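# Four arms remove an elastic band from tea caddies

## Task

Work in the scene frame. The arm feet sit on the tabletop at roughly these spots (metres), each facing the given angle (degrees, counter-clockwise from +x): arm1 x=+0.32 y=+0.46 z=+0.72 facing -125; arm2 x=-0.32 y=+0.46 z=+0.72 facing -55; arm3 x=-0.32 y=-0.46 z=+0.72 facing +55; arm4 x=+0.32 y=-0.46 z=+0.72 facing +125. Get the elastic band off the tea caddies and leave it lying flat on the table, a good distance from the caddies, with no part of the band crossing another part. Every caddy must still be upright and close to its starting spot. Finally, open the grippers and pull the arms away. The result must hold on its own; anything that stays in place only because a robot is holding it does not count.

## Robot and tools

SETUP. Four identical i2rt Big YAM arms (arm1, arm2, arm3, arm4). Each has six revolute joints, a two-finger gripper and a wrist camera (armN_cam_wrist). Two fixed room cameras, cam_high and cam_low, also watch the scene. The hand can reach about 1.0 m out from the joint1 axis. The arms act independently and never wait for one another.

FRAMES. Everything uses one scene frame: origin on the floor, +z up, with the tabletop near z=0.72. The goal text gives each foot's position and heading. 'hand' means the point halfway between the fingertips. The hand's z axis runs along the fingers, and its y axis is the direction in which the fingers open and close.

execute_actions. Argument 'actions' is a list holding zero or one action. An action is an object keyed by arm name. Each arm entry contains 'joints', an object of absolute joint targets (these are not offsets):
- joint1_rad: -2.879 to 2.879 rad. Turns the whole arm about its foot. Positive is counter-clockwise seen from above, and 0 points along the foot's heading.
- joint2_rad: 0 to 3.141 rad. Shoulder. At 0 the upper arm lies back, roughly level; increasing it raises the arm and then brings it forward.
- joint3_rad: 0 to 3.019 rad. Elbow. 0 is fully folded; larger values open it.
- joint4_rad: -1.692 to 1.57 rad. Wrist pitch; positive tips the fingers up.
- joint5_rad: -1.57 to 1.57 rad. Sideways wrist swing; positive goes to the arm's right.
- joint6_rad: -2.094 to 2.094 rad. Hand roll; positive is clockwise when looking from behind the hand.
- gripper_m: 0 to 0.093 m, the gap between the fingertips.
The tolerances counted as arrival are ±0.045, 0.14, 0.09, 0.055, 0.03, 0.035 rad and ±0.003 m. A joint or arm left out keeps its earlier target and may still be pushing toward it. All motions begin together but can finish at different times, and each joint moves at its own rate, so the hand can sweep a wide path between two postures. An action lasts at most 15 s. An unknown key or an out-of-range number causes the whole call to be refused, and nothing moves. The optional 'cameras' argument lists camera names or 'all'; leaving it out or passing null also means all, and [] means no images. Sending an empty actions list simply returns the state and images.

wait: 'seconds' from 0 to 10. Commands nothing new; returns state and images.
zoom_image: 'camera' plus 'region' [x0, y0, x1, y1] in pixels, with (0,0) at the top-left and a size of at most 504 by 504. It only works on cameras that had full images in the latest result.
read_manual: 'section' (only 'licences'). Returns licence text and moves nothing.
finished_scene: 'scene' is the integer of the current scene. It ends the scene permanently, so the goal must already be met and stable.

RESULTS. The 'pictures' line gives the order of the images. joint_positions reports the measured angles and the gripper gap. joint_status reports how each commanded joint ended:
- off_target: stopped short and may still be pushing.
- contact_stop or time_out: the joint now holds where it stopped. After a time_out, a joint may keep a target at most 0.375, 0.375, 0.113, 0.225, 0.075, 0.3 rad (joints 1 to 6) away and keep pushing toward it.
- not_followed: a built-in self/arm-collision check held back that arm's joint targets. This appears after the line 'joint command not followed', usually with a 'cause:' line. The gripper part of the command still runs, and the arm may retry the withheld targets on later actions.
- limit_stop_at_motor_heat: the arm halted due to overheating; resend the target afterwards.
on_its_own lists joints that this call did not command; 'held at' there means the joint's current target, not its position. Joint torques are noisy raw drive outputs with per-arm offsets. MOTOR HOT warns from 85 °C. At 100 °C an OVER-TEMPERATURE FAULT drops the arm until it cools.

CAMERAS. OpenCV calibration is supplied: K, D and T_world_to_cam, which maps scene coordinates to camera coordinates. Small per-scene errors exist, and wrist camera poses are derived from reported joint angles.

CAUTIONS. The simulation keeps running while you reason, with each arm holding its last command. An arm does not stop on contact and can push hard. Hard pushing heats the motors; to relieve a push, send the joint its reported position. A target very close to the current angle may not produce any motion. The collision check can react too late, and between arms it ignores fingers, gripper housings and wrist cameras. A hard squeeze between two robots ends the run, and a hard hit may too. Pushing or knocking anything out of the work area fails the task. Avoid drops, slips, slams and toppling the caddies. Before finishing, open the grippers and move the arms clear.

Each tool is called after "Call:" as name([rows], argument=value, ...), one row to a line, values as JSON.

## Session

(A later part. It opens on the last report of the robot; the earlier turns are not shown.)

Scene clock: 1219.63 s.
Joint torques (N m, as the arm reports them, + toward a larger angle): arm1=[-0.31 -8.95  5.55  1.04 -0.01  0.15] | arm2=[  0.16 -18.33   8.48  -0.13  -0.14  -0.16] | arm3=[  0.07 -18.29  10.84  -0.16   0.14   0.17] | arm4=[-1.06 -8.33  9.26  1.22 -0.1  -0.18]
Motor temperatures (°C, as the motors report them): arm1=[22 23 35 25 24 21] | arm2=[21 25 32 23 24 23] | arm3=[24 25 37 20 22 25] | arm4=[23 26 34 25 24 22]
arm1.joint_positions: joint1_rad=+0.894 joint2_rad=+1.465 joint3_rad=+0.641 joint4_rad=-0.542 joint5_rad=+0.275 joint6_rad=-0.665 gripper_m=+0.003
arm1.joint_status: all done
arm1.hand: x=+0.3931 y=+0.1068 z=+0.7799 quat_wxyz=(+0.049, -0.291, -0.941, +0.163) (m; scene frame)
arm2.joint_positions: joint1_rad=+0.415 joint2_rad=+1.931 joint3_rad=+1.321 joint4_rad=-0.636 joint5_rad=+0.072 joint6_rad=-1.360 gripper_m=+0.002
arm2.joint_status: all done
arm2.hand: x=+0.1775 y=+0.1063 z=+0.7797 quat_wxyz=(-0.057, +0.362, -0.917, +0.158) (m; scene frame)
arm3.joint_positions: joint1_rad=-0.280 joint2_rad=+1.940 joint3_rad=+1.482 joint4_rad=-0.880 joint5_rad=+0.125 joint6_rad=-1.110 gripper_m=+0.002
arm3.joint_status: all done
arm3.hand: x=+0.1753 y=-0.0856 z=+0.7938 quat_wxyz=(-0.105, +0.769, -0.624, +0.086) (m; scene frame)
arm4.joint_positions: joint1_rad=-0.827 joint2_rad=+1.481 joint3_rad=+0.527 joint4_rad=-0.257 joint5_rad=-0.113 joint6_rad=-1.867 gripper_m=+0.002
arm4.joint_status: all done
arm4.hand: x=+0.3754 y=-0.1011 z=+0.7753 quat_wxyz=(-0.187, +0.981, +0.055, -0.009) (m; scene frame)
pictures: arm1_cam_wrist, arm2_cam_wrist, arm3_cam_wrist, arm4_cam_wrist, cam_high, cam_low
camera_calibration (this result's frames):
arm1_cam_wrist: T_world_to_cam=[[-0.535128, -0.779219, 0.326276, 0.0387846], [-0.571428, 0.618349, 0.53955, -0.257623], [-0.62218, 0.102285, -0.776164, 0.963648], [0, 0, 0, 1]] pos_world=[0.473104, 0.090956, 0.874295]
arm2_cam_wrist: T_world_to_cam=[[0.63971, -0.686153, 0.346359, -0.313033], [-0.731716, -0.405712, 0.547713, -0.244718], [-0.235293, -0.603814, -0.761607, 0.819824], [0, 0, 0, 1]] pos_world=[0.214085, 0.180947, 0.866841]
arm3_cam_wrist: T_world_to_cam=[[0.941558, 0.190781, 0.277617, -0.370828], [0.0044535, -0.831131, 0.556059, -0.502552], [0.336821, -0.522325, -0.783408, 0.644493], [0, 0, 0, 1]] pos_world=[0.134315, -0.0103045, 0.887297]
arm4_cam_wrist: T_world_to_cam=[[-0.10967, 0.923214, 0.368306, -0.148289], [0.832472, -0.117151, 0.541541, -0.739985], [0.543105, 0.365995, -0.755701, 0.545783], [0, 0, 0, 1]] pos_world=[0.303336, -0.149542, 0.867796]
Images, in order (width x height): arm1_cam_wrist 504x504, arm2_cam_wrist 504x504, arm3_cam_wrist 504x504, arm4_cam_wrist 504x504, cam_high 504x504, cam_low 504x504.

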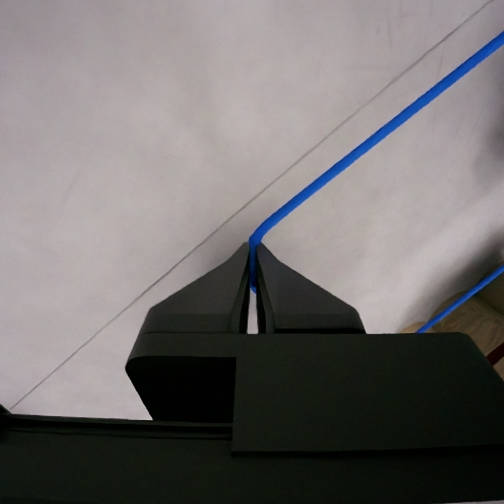

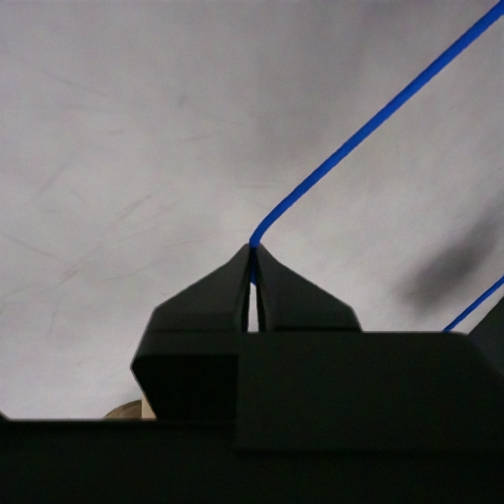

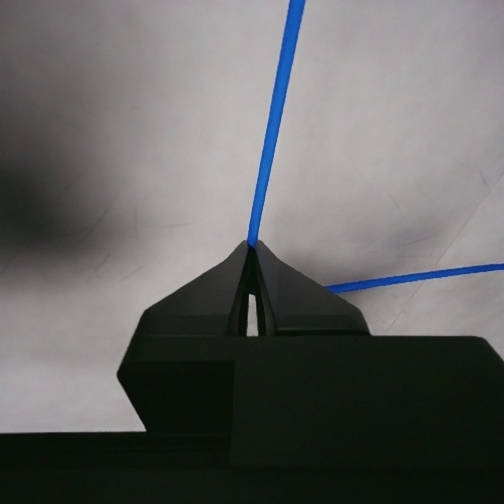

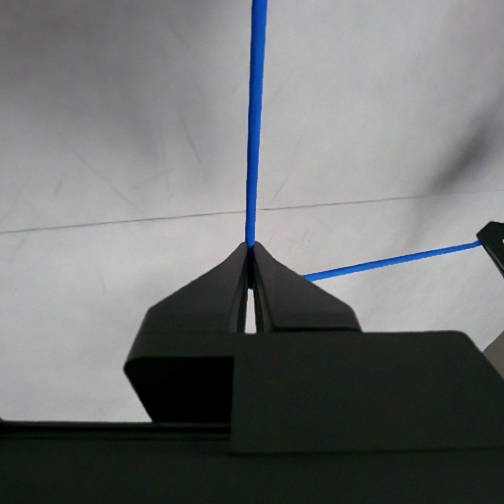

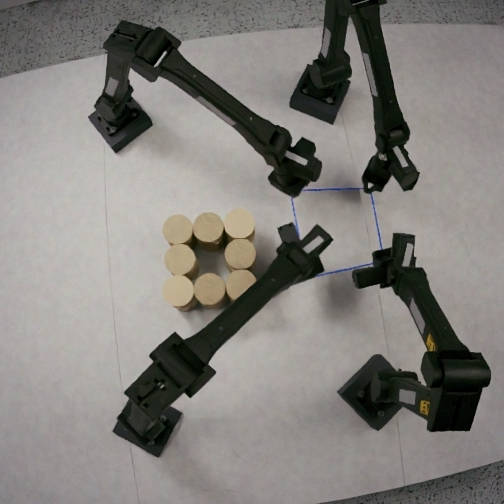

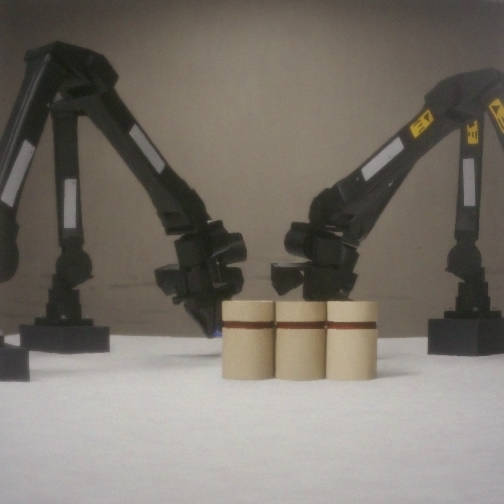

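Call:
execute_actions([
  {"arm1":{"joints":{"joint2_rad":1.595,"joint4_rad":-0.436}},"arm2":{"joints":{"joint1_rad":0.402,"joint2_rad":2.003,"joint4_rad":-0.50}},"arm3":{"joints":{"joint1_rad":-0.247,"joint2_rad":1.996,"joint4_rad":-0.748}},"arm4":{"joints":{"joint1_rad":-0.808,"joint2_rad":1.62,"joint4_rad":-0.128}}},
])

Scene clock: 1266.93 s.
Joint torques (N m, as the arm reports them, + toward a larger angle): arm1=[-0.3  -9.58  4.62  1.02  0.    0.14] | arm2=[ -1.06 -16.81   8.31   1.52  -0.1   -0.15] | arm3=[  1.73 -17.36  10.99   1.82   0.15   0.17] | arm4=[-0.43 -9.46  7.9   1.28 -0.09 -0.19]
Motor temperatures (°C, as the motors report them): arm1=[22 24 32 25 23 21] | arm2=[21 27 31 23 23 23] | arm3=[24 28 37 20 22 25] | arm4=[23 27 32 25 24 22]
arm1.joint_positions: joint1_rad=+0.894 joint2_rad=+1.604 joint3_rad=+0.641 joint4_rad=-0.444 joint5_rad=+0.274 joint6_rad=-0.664 gripper_m=+0.003
arm1.joint_status: all done
arm1.hand: x=+0.3940 y=+0.1049 z=+0.7374 quat_wxyz=(+0.061, -0.289, -0.944, +0.146) (m; scene frame)
arm2.joint_positions: joint1_rad=+0.409 joint2_rad=+1.979 joint3_rad=+1.321 joint4_rad=-0.523 joint5_rad=+0.071 joint6_rad=-1.360 gripper_m=+0.002
arm2.joint_status: all done
arm2.hand: x=+0.1916 y=+0.0920 z=+0.7605 quat_wxyz=(-0.075, +0.356, -0.913, +0.185) (m; scene frame)
arm3.joint_positions: joint1_rad=-0.257 joint2_rad=+1.969 joint3_rad=+1.482 joint4_rad=-0.768 joint5_rad=+0.125 joint6_rad=-1.110 gripper_m=+0.002
arm3.joint_status: all done
arm3.hand: x=+0.1849 y=-0.0587 z=+0.7835 quat_wxyz=(-0.146, +0.770, -0.614, +0.092) (m; scene frame)
arm4.joint_positions: joint1_rad=-0.812 joint2_rad=+1.629 joint3_rad=+0.530 joint4_rad=-0.136 joint5_rad=-0.113 joint6_rad=-1.867 gripper_m=+0.002
arm4.joint_status: all done
arm4.hand: x=+0.3709 y=-0.0969 z=+0.7355 quat_wxyz=(-0.176, +0.982, +0.062, -0.013) (m; scene frame)
pictures: arm1_cam_wrist, arm2_cam_wrist, arm3_cam_wrist, arm4_cam_wrist, cam_high, cam_low
camera_calibration (this result's frames):
arm1_cam_wrist: T_world_to_cam=[[-0.531121, -0.791395, 0.302661, 0.0687903], [-0.564071, 0.596802, 0.570658, -0.25658], [-0.632245, 0.132366, -0.763378, 0.922743], [0, 0, 0, 1]] pos_world=[0.475206, 0.0854276, 0.830001]
arm2_cam_wrist: T_world_to_cam=[[0.615936, -0.675825, 0.404825, -0.36607], [-0.762607, -0.382592, 0.521588, -0.206052], [-0.19762, -0.629987, -0.751041, 0.787026], [0, 0, 0, 1]] pos_world=[0.223871, 0.169583, 0.846758]
arm3_cam_wrist: T_world_to_cam=[[0.917309, 0.19507, 0.347118, -0.431829], [-0.0106319, -0.859463, 0.511087, -0.438201], [0.398033, -0.472516, -0.78632, 0.641112], [0, 0, 0, 1]] pos_world=[0.136278, 0.0105545, 0.877973]
arm4_cam_wrist: T_world_to_cam=[[-0.121782, 0.929799, 0.347338, -0.117484], [0.836468, -0.0922398, 0.540197, -0.712328], [0.534313, 0.356323, -0.766514, 0.526936], [0, 0, 0, 1]] pos_world=[0.299984, -0.144229, 0.829508]
Images, in order (width x height): arm1_cam_wrist 504x504, arm2_cam_wrist 504x504, arm3_cam_wrist 504x504, arm4_cam_wrist 504x504, cam_high 504x504, cam_low 504x504.

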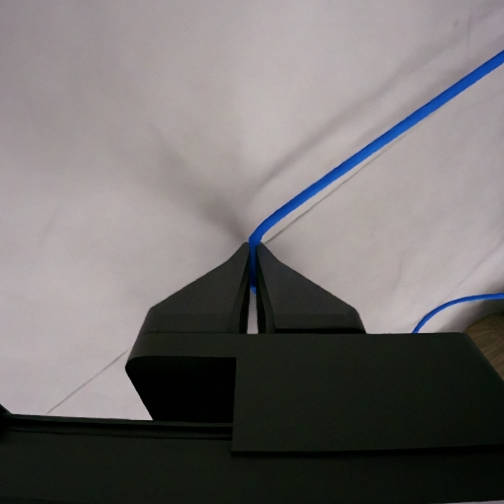

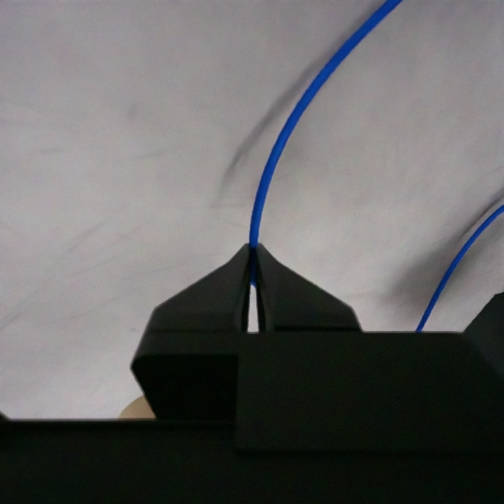

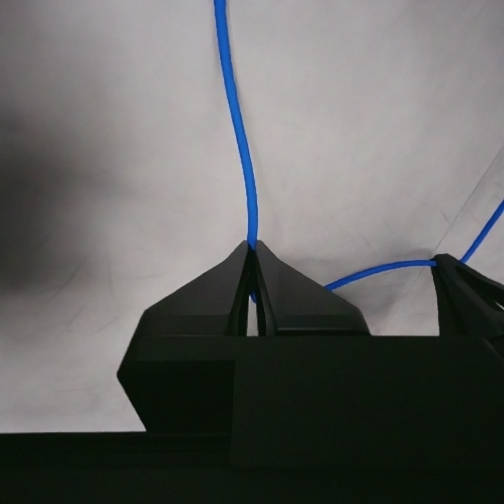

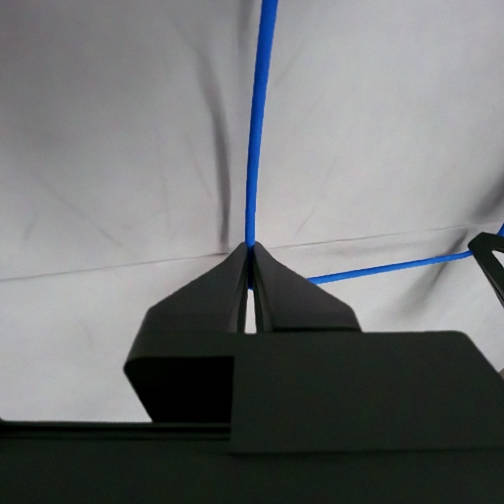

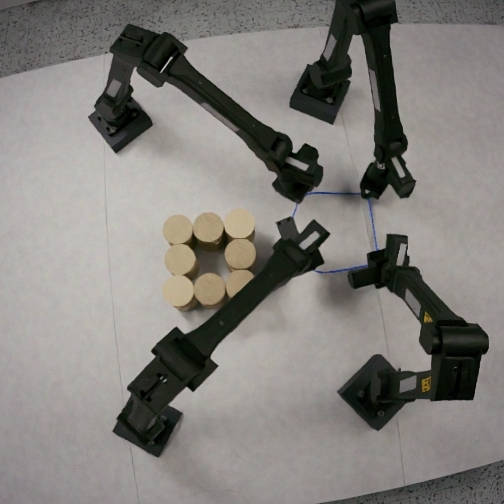

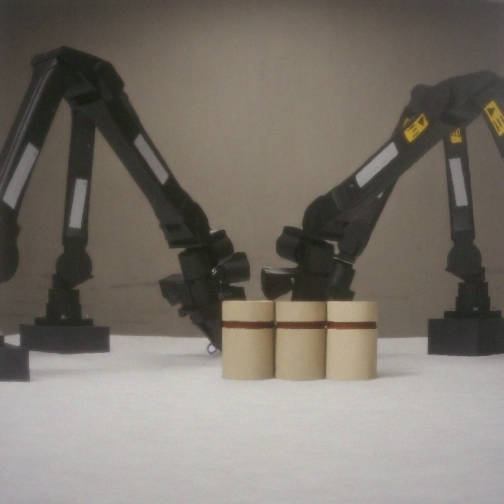

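Call:
execute_actions([
  {"arm2":{"joints":{"joint2_rad":2.035}},"arm3":{"joints":{"joint2_rad":2.036}}},
])

Scene clock: 1272.77 s.
Joint torques (N m, as the arm reports them, + toward a larger angle): arm1=[-0.31 -9.63  4.66  1.02  0.    0.14] | arm2=[ -1.04 -16.98   8.46   1.45  -0.08  -0.15] | arm3=[  1.75 -18.46  10.7    1.66   0.13   0.19] | arm4=[-0.61 -9.58  7.85  1.38 -0.09 -0.21]
Motor temperatures (°C, as the motors report them): arm1=[22 24 32 25 23 21] | arm2=[21 27 32 23 23 23] | arm3=[24 27 37 20 22 25] | arm4=[23 27 32 25 24 22]
arm1.joint_positions: joint1_rad=+0.894 joint2_rad=+1.604 joint3_rad=+0.641 joint4_rad=-0.444 joint5_rad=+0.274 joint6_rad=-0.664 gripper_m=+0.003
arm1.joint_status: not commanded
arm1.hand: x=+0.3940 y=+0.1049 z=+0.7374 quat_wxyz=(+0.061, -0.289, -0.944, +0.146) (m; scene frame)
arm2.joint_positions: joint1_rad=+0.409 joint2_rad=+2.006 joint3_rad=+1.321 joint4_rad=-0.523 joint5_rad=+0.071 joint6_rad=-1.360 gripper_m=+0.002
arm2.joint_status: all done
arm2.hand: x=+0.1882 y=+0.0941 z=+0.7441 quat_wxyz=(-0.067, +0.358, -0.915, +0.174) (m; scene frame)
arm3.joint_positions: joint1_rad=-0.257 joint2_rad=+2.014 joint3_rad=+1.482 joint4_rad=-0.766 joint5_rad=+0.125 joint6_rad=-1.110 gripper_m=+0.002
arm3.joint_status: all done
arm3.hand: x=+0.1818 y=-0.0613 z=+0.7556 quat_wxyz=(-0.125, +0.773, -0.615, +0.088) (m; scene frame)
arm4.joint_positions: joint1_rad=-0.812 joint2_rad=+1.629 joint3_rad=+0.530 joint4_rad=-0.136 joint5_rad=-0.113 joint6_rad=-1.867 gripper_m=+0.002
arm4.joint_status: not commanded
arm4.hand: x=+0.3709 y=-0.0969 z=+0.7355 quat_wxyz=(-0.176, +0.982, +0.062, -0.013) (m; scene frame)
pictures: arm1_cam_wrist, arm2_cam_wrist, arm3_cam_wrist, arm4_cam_wrist, cam_high, cam_low
camera_calibration (this result's frames):
arm1_cam_wrist: T_world_to_cam=[[-0.531121, -0.791395, 0.302661, 0.0687903], [-0.564071, 0.596802, 0.570658, -0.25658], [-0.632245, 0.132366, -0.763378, 0.922743], [0, 0, 0, 1]] pos_world=[0.475206, 0.0854276, 0.830001]
arm2_cam_wrist: T_world_to_cam=[[0.624495, -0.682042, 0.380559, -0.338886], [-0.750965, -0.390469, 0.532528, -0.208842], [-0.21461, -0.618347, -0.756035, 0.781169], [0, 0, 0, 1]] pos_world=[0.222447, 0.170353, 0.830771]
arm3_cam_wrist: T_world_to_cam=[[0.928192, 0.2044, 0.310934, -0.392896], [0.00673298, -0.844706, 0.535188, -0.446657], [0.37204, -0.494664, -0.785426, 0.621886], [0, 0, 0, 1]] pos_world=[0.136323, 0.0106383, 0.849656]
arm4_cam_wrist: T_world_to_cam=[[-0.121782, 0.929799, 0.347338, -0.117484], [0.836468, -0.0922398, 0.540197, -0.712328], [0.534313, 0.356323, -0.766514, 0.526936], [0, 0, 0, 1]] pos_world=[0.299984, -0.144229, 0.829508]
Images, in order (width x height): arm1_cam_wrist 504x504, arm2_cam_wrist 504x504, arm3_cam_wrist 504x504, arm4_cam_wrist 504x504, cam_high 504x504, cam_low 504x504.

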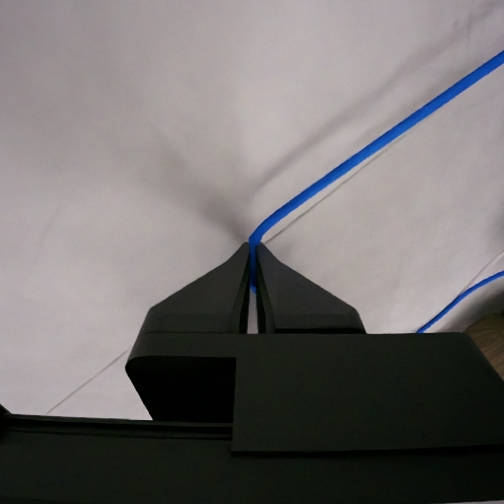

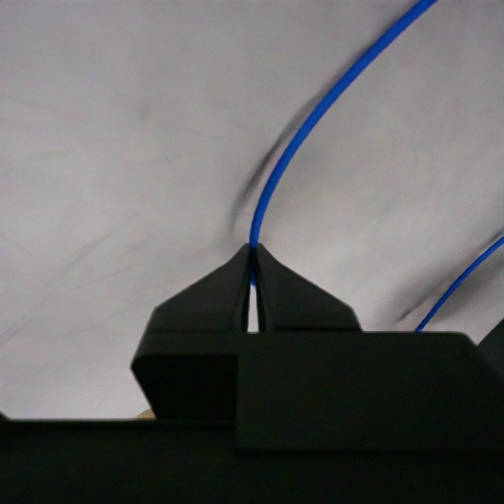

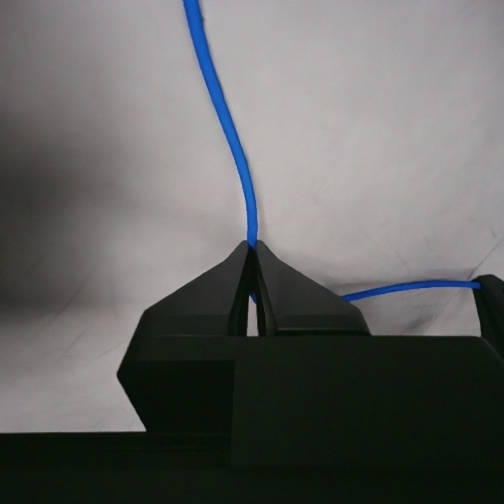

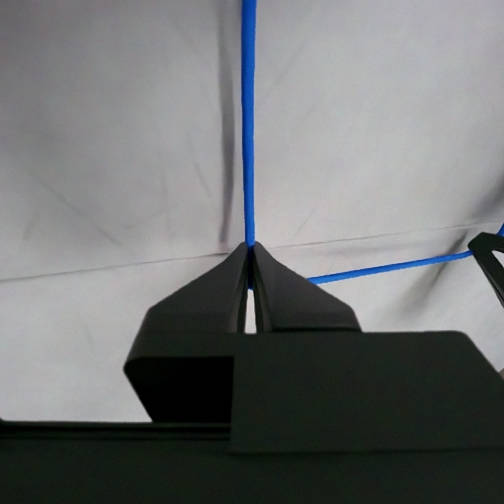

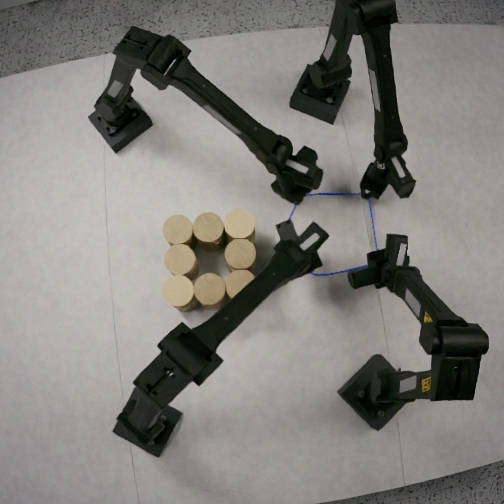

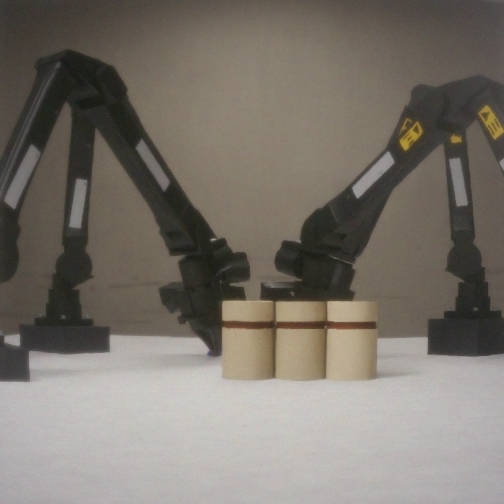

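Call:
execute_actions([
  {"arm1":{"joints":{"gripper_m":0.035}},"arm2":{"joints":{"gripper_m":0.035}},"arm3":{"joints":{"gripper_m":0.035}},"arm4":{"joints":{"gripper_m":0.035}}},
])

Scene clock: 1276.03 s.
Joint torques (N m, as the arm reports them, + toward a larger angle): arm1=[-0.33 -9.73  4.64  1.04  0.03  0.14] | arm2=[ -0.37 -16.41   8.22   1.51  -0.09  -0.13] | arm3=[  1.69 -17.49  10.55   1.54   0.15   0.17] | arm4=[-0.49 -9.46  7.81  1.27 -0.09 -0.21]
Motor temperatures (°C, as the motors report them): arm1=[22 24 32 25 23 21] | arm2=[21 27 31 23 23 23] | arm3=[24 27 37 20 22 25] | arm4=[23 27 31 25 24 22]
arm1.joint_positions: joint1_rad=+0.894 joint2_rad=+1.604 joint3_rad=+0.641 joint4_rad=-0.444 joint5_rad=+0.274 joint6_rad=-0.664 gripper_m=+0.035
arm1.joint_status: all done
arm1.hand: x=+0.3941 y=+0.1049 z=+0.7374 quat_wxyz=(+0.061, -0.289, -0.944, +0.146) (m; scene frame)
arm2.joint_positions: joint1_rad=+0.409 joint2_rad=+2.006 joint3_rad=+1.321 joint4_rad=-0.523 joint5_rad=+0.071 joint6_rad=-1.360 gripper_m=+0.035
arm2.joint_status: all done
arm2.hand: x=+0.1882 y=+0.0941 z=+0.7441 quat_wxyz=(-0.067, +0.358, -0.915, +0.174) (m; scene frame)
arm3.joint_positions: joint1_rad=-0.257 joint2_rad=+2.014 joint3_rad=+1.482 joint4_rad=-0.766 joint5_rad=+0.125 joint6_rad=-1.110 gripper_m=+0.035
arm3.joint_status: all done
arm3.hand: x=+0.1818 y=-0.0613 z=+0.7556 quat_wxyz=(-0.125, +0.773, -0.615, +0.088) (m; scene frame)
arm4.joint_positions: joint1_rad=-0.812 joint2_rad=+1.629 joint3_rad=+0.530 joint4_rad=-0.136 joint5_rad=-0.113 joint6_rad=-1.867 gripper_m=+0.035
arm4.joint_status: all done
arm4.hand: x=+0.3710 y=-0.0969 z=+0.7355 quat_wxyz=(-0.176, +0.982, +0.062, -0.013) (m; scene frame)
pictures: arm1_cam_wrist, arm2_cam_wrist, arm3_cam_wrist, arm4_cam_wrist, cam_high, cam_low
camera_calibration (this result's frames):
arm1_cam_wrist: T_world_to_cam=[[-0.531235, -0.791538, 0.302088, 0.0693757], [-0.564553, 0.596589, 0.570405, -0.256114], [-0.631719, 0.132474, -0.763794, 0.922877], [0, 0, 0, 1]] pos_world=[0.475264, 0.0854511, 0.830019]
arm2_cam_wrist: T_world_to_cam=[[0.624495, -0.682042, 0.380559, -0.338886], [-0.750965, -0.390469, 0.532528, -0.208842], [-0.21461, -0.618347, -0.756035, 0.781169], [0, 0, 0, 1]] pos_world=[0.222447, 0.170353, 0.830771]
arm3_cam_wrist: T_world_to_cam=[[0.928276, 0.204028, 0.310927, -0.392928], [0.00644308, -0.844768, 0.535094, -0.446537], [0.371835, -0.494712, -0.785493, 0.621971], [0, 0, 0, 1]] pos_world=[0.136353, 0.0106444, 0.849665]
arm4_cam_wrist: T_world_to_cam=[[-0.121788, 0.929838, 0.347232, -0.11738], [0.836265, -0.0923084, 0.540499, -0.712533], [0.534629, 0.356204, -0.766349, 0.52665], [0, 0, 0, 1]] pos_world=[0.300009, -0.144223, 0.829479]
Images, in order (width x height): arm1_cam_wrist 504x504, arm2_cam_wrist 504x504, arm3_cam_wrist 504x504, arm4_cam_wrist 504x504, cam_high 504x504, cam_low 504x504.

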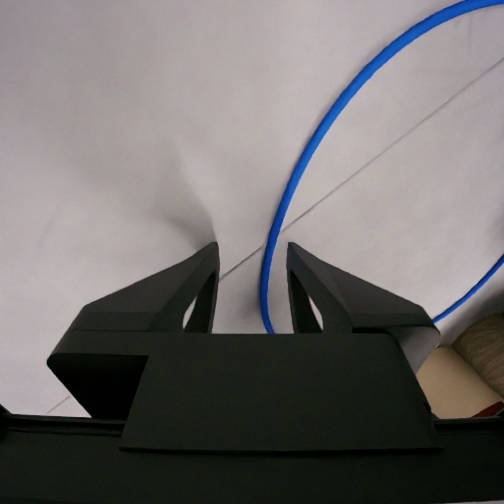

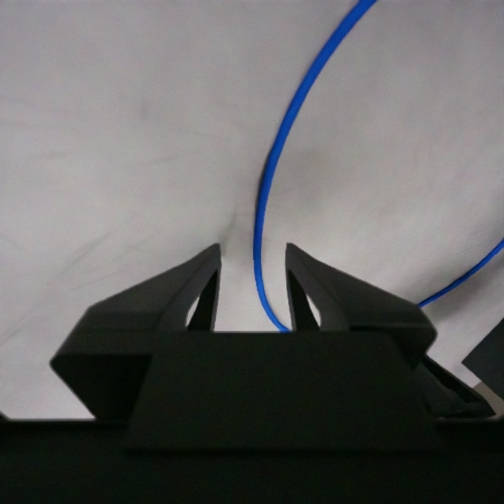

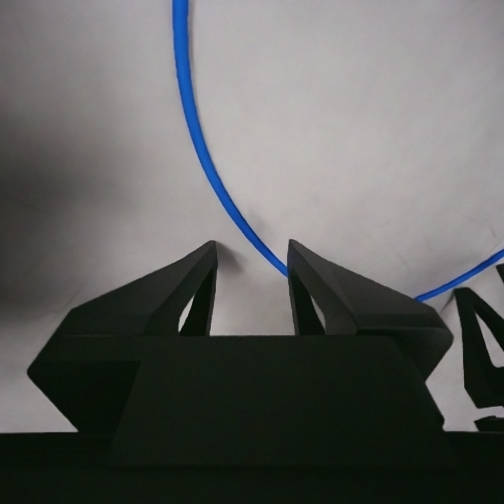

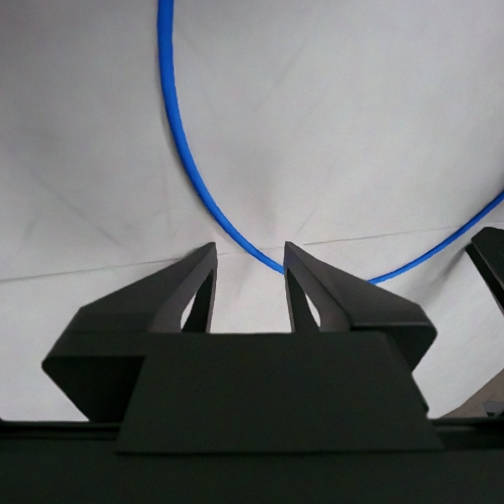

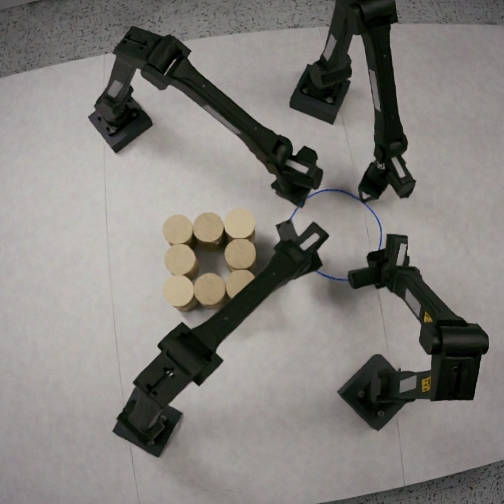

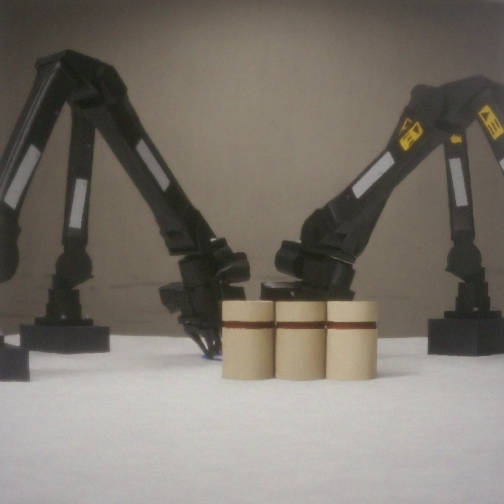

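Call:
execute_actions([
  {"arm1":{"joints":{"joint2_rad":1.0,"joint4_rad":-0.85}},"arm2":{"joints":{"joint2_rad":1.42,"joint4_rad":-0.85}},"arm3":{"joints":{"joint2_rad":1.42,"joint4_rad":-1.05}},"arm4":{"joints":{"joint2_rad":1.0,"joint4_rad":-0.6}}},
], cameras=["cam_high","cam_low","arm1_cam_wrist","arm4_cam_wrist"])

Scene clock: 1293.20 s.
Joint torques (N m, as the arm reports them, + toward a larger angle): arm1=[-0.33 -4.49  7.78  0.59  0.03  0.15] | arm2=[ -0.4  -10.86   9.94   0.41  -0.07  -0.09] | arm3=[  1.86 -11.13  10.78   0.62   0.15   0.19] | arm4=[-0.71 -4.54 12.2   0.91 -0.1  -0.2 ]
Motor temperatures (°C, as the motors report them): arm1=[22 24 32 25 23 21] | arm2=[21 27 32 23 23 23] | arm3=[24 27 37 20 22 25] | arm4=[23 27 31 25 24 22]
arm1.joint_positions: joint1_rad=+0.894 joint2_rad=+0.999 joint3_rad=+0.641 joint4_rad=-0.839 joint5_rad=+0.273 joint6_rad=-0.664 gripper_m=+0.035
arm1.joint_status: all done
arm1.hand: x=+0.3801 y=+0.1436 z=+0.9093 quat_wxyz=(-0.001, -0.299, -0.926, +0.229) (m; scene frame)
arm2.joint_positions: joint1_rad=+0.409 joint2_rad=+1.405 joint3_rad=+1.328 joint4_rad=-0.832 joint5_rad=+0.071 joint6_rad=-1.360 gripper_m=+0.035
arm2.joint_status: all done
arm2.hand: x=+0.1335 y=+0.1360 z=+1.0621 quat_wxyz=(-0.149, +0.340, -0.881, +0.293) (m; scene frame)
arm3.joint_positions: joint1_rad=-0.257 joint2_rad=+1.410 joint3_rad=+1.503 joint4_rad=-1.035 joint5_rad=+0.125 joint6_rad=-1.109 gripper_m=+0.035
arm3.joint_status: all done
arm3.hand: x=+0.1126 y=-0.1208 z=+1.0936 quat_wxyz=(-0.295, +0.735, -0.599, +0.120) (m; scene frame)
arm4.joint_positions: joint1_rad=-0.812 joint2_rad=+1.001 joint3_rad=+0.530 joint4_rad=-0.593 joint5_rad=-0.113 joint6_rad=-1.867 gripper_m=+0.035
arm4.joint_status: all done
arm4.hand: x=+0.3647 y=-0.1284 z=+0.9011 quat_wxyz=(-0.256, +0.964, +0.065, +0.008) (m; scene frame)
pictures: arm1_cam_wrist, arm4_cam_wrist, cam_high, cam_low
camera_calibration (this result's frames):
arm1_cam_wrist: T_world_to_cam=[[-0.556712, -0.719831, 0.414627, -0.062376], [-0.598015, 0.693718, 0.401415, -0.232756], [-0.576585, -0.0244809, -0.81667, 1.08988], [0, 0, 0, 1]] pos_world=[0.454494, 0.143248, 1.00937]
arm4_cam_wrist: T_world_to_cam=[[-0.13571, 0.858968, 0.493718, -0.28238], [0.818423, -0.183651, 0.544478, -0.808501], [0.558361, 0.477961, -0.678075, 0.595533], [0, 0, 0, 1]] pos_world=[0.290851, -0.190568, 0.983443]
Images, in order (width x height): arm1_cam_wrist 504x504, arm4_cam_wrist 504x504, cam_high 504x504, cam_low 504x504.

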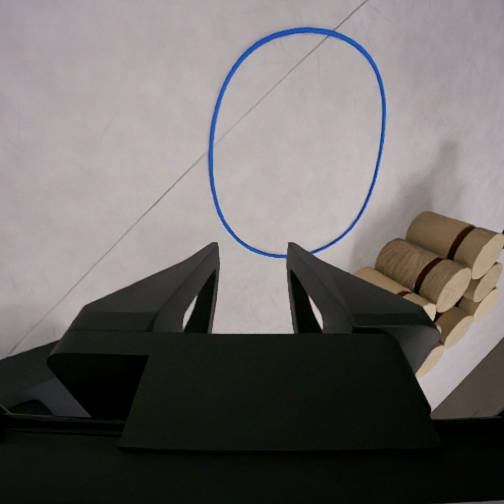

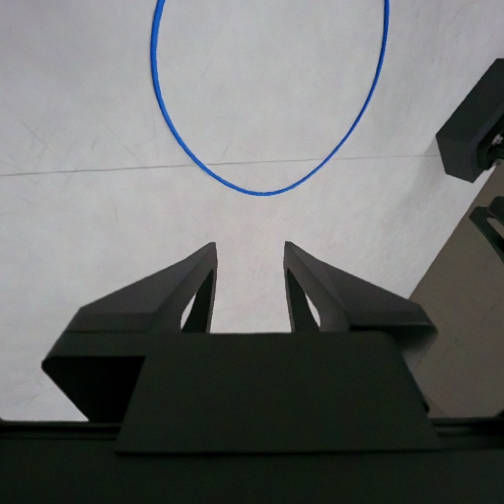

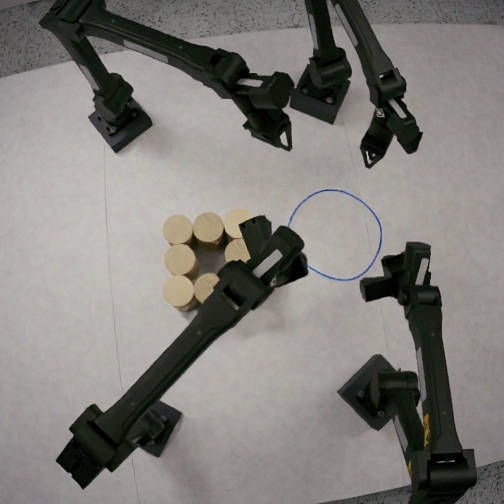

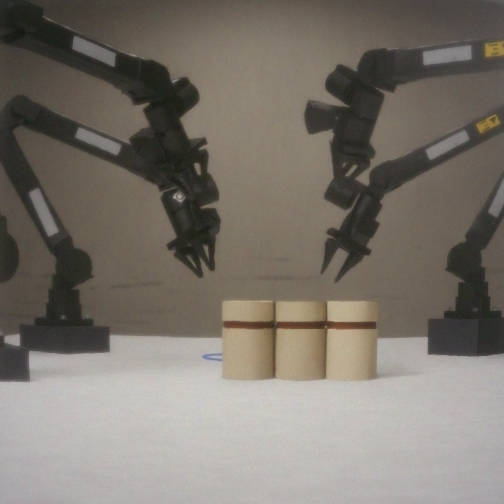

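Call:
execute_actions([
  {"arm1":{"joints":{"joint2_rad":0.6}},"arm2":{"joints":{"joint2_rad":0.95,"joint3_rad":0.95}},"arm3":{"joints":{"joint1_rad":-0.6,"joint2_rad":0.95,"joint3_rad":1.1}},"arm4":{"joints":{"joint2_rad":0.6}}},
], cameras=["cam_high"])

Call:
zoom_image(camera="cam_high", region=[140, 160, 410, 340])

Scene clock: 1305.47 s.
Joint torques (N m, as the arm reports them, + toward a larger angle): arm1=[-0.33 -0.78  8.74  1.13  0.01  0.16] | arm2=[-0.08 -2.53  9.06  0.82 -0.07 -0.15] | arm3=[ 0.7  -3.13  9.5   0.97  0.04  0.17] | arm4=[-0.87 -0.6  13.71  1.66 -0.09 -0.18]
Motor temperatures (°C, as the motors report them): arm1=[22 23 33 25 23 21] | arm2=[21 27 32 23 23 23] | arm3=[24 27 37 20 22 25] | arm4=[23 27 33 25 24 22]
arm1.joint_positions: joint1_rad=+0.894 joint2_rad=+0.593 joint3_rad=+0.641 joint4_rad=-0.840 joint5_rad=+0.273 joint6_rad=-0.664 gripper_m=+0.035
arm1.joint_status: all done
arm1.hand: x=+0.3717 y=+0.1663 z=+1.0266 quat_wxyz=(-0.119, -0.309, -0.864, +0.380) (m; scene frame)
arm2.joint_positions: joint1_rad=+0.409 joint2_rad=+0.933 joint3_rad=+0.951 joint4_rad=-0.836 joint5_rad=+0.071 joint6_rad=-1.360 gripper_m=+0.035
arm2.joint_status: all done
arm2.hand: x=+0.0039 y=+0.2254 z=+1.0722 quat_wxyz=(-0.173, +0.333, -0.867, +0.328) (m; scene frame)
arm3.joint_positions: joint1_rad=-0.600 joint2_rad=+0.934 joint3_rad=+1.102 joint4_rad=-1.038 joint5_rad=+0.128 joint6_rad=-1.109 gripper_m=+0.035
arm3.joint_status: all done
arm3.hand: x=+0.0463 y=-0.3465 z=+1.0911 quat_wxyz=(-0.302, +0.611, -0.709, +0.180) (m; scene frame)
arm4.joint_positions: joint1_rad=-0.812 joint2_rad=+0.593 joint3_rad=+0.530 joint4_rad=-0.594 joint5_rad=-0.113 joint6_rad=-1.867 gripper_m=+0.035
arm4.joint_status: all done
arm4.hand: x=+0.3620 y=-0.1414 z=+1.0271 quat_wxyz=(-0.440, +0.893, +0.072, +0.058) (m; scene frame)
pictures: cam_high
Images, in order (width x height): cam_high 504x504.

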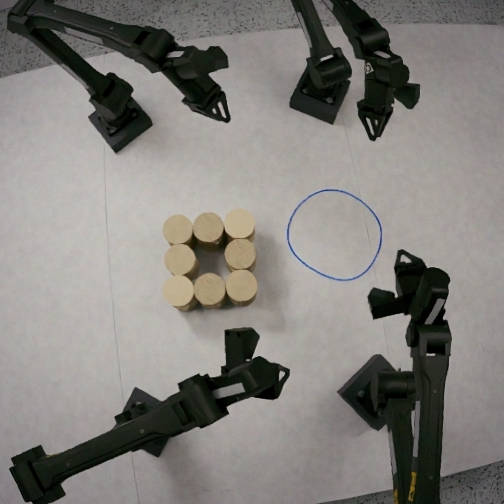

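Region (140, 160, 410, 340) of cam_high's 504x504 image, scaled by 1.867, with more detail than that image has.

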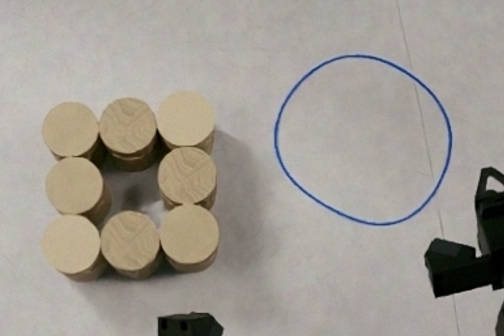

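Call:
finished_scene(scene=1)

The scene is finished: the task was done.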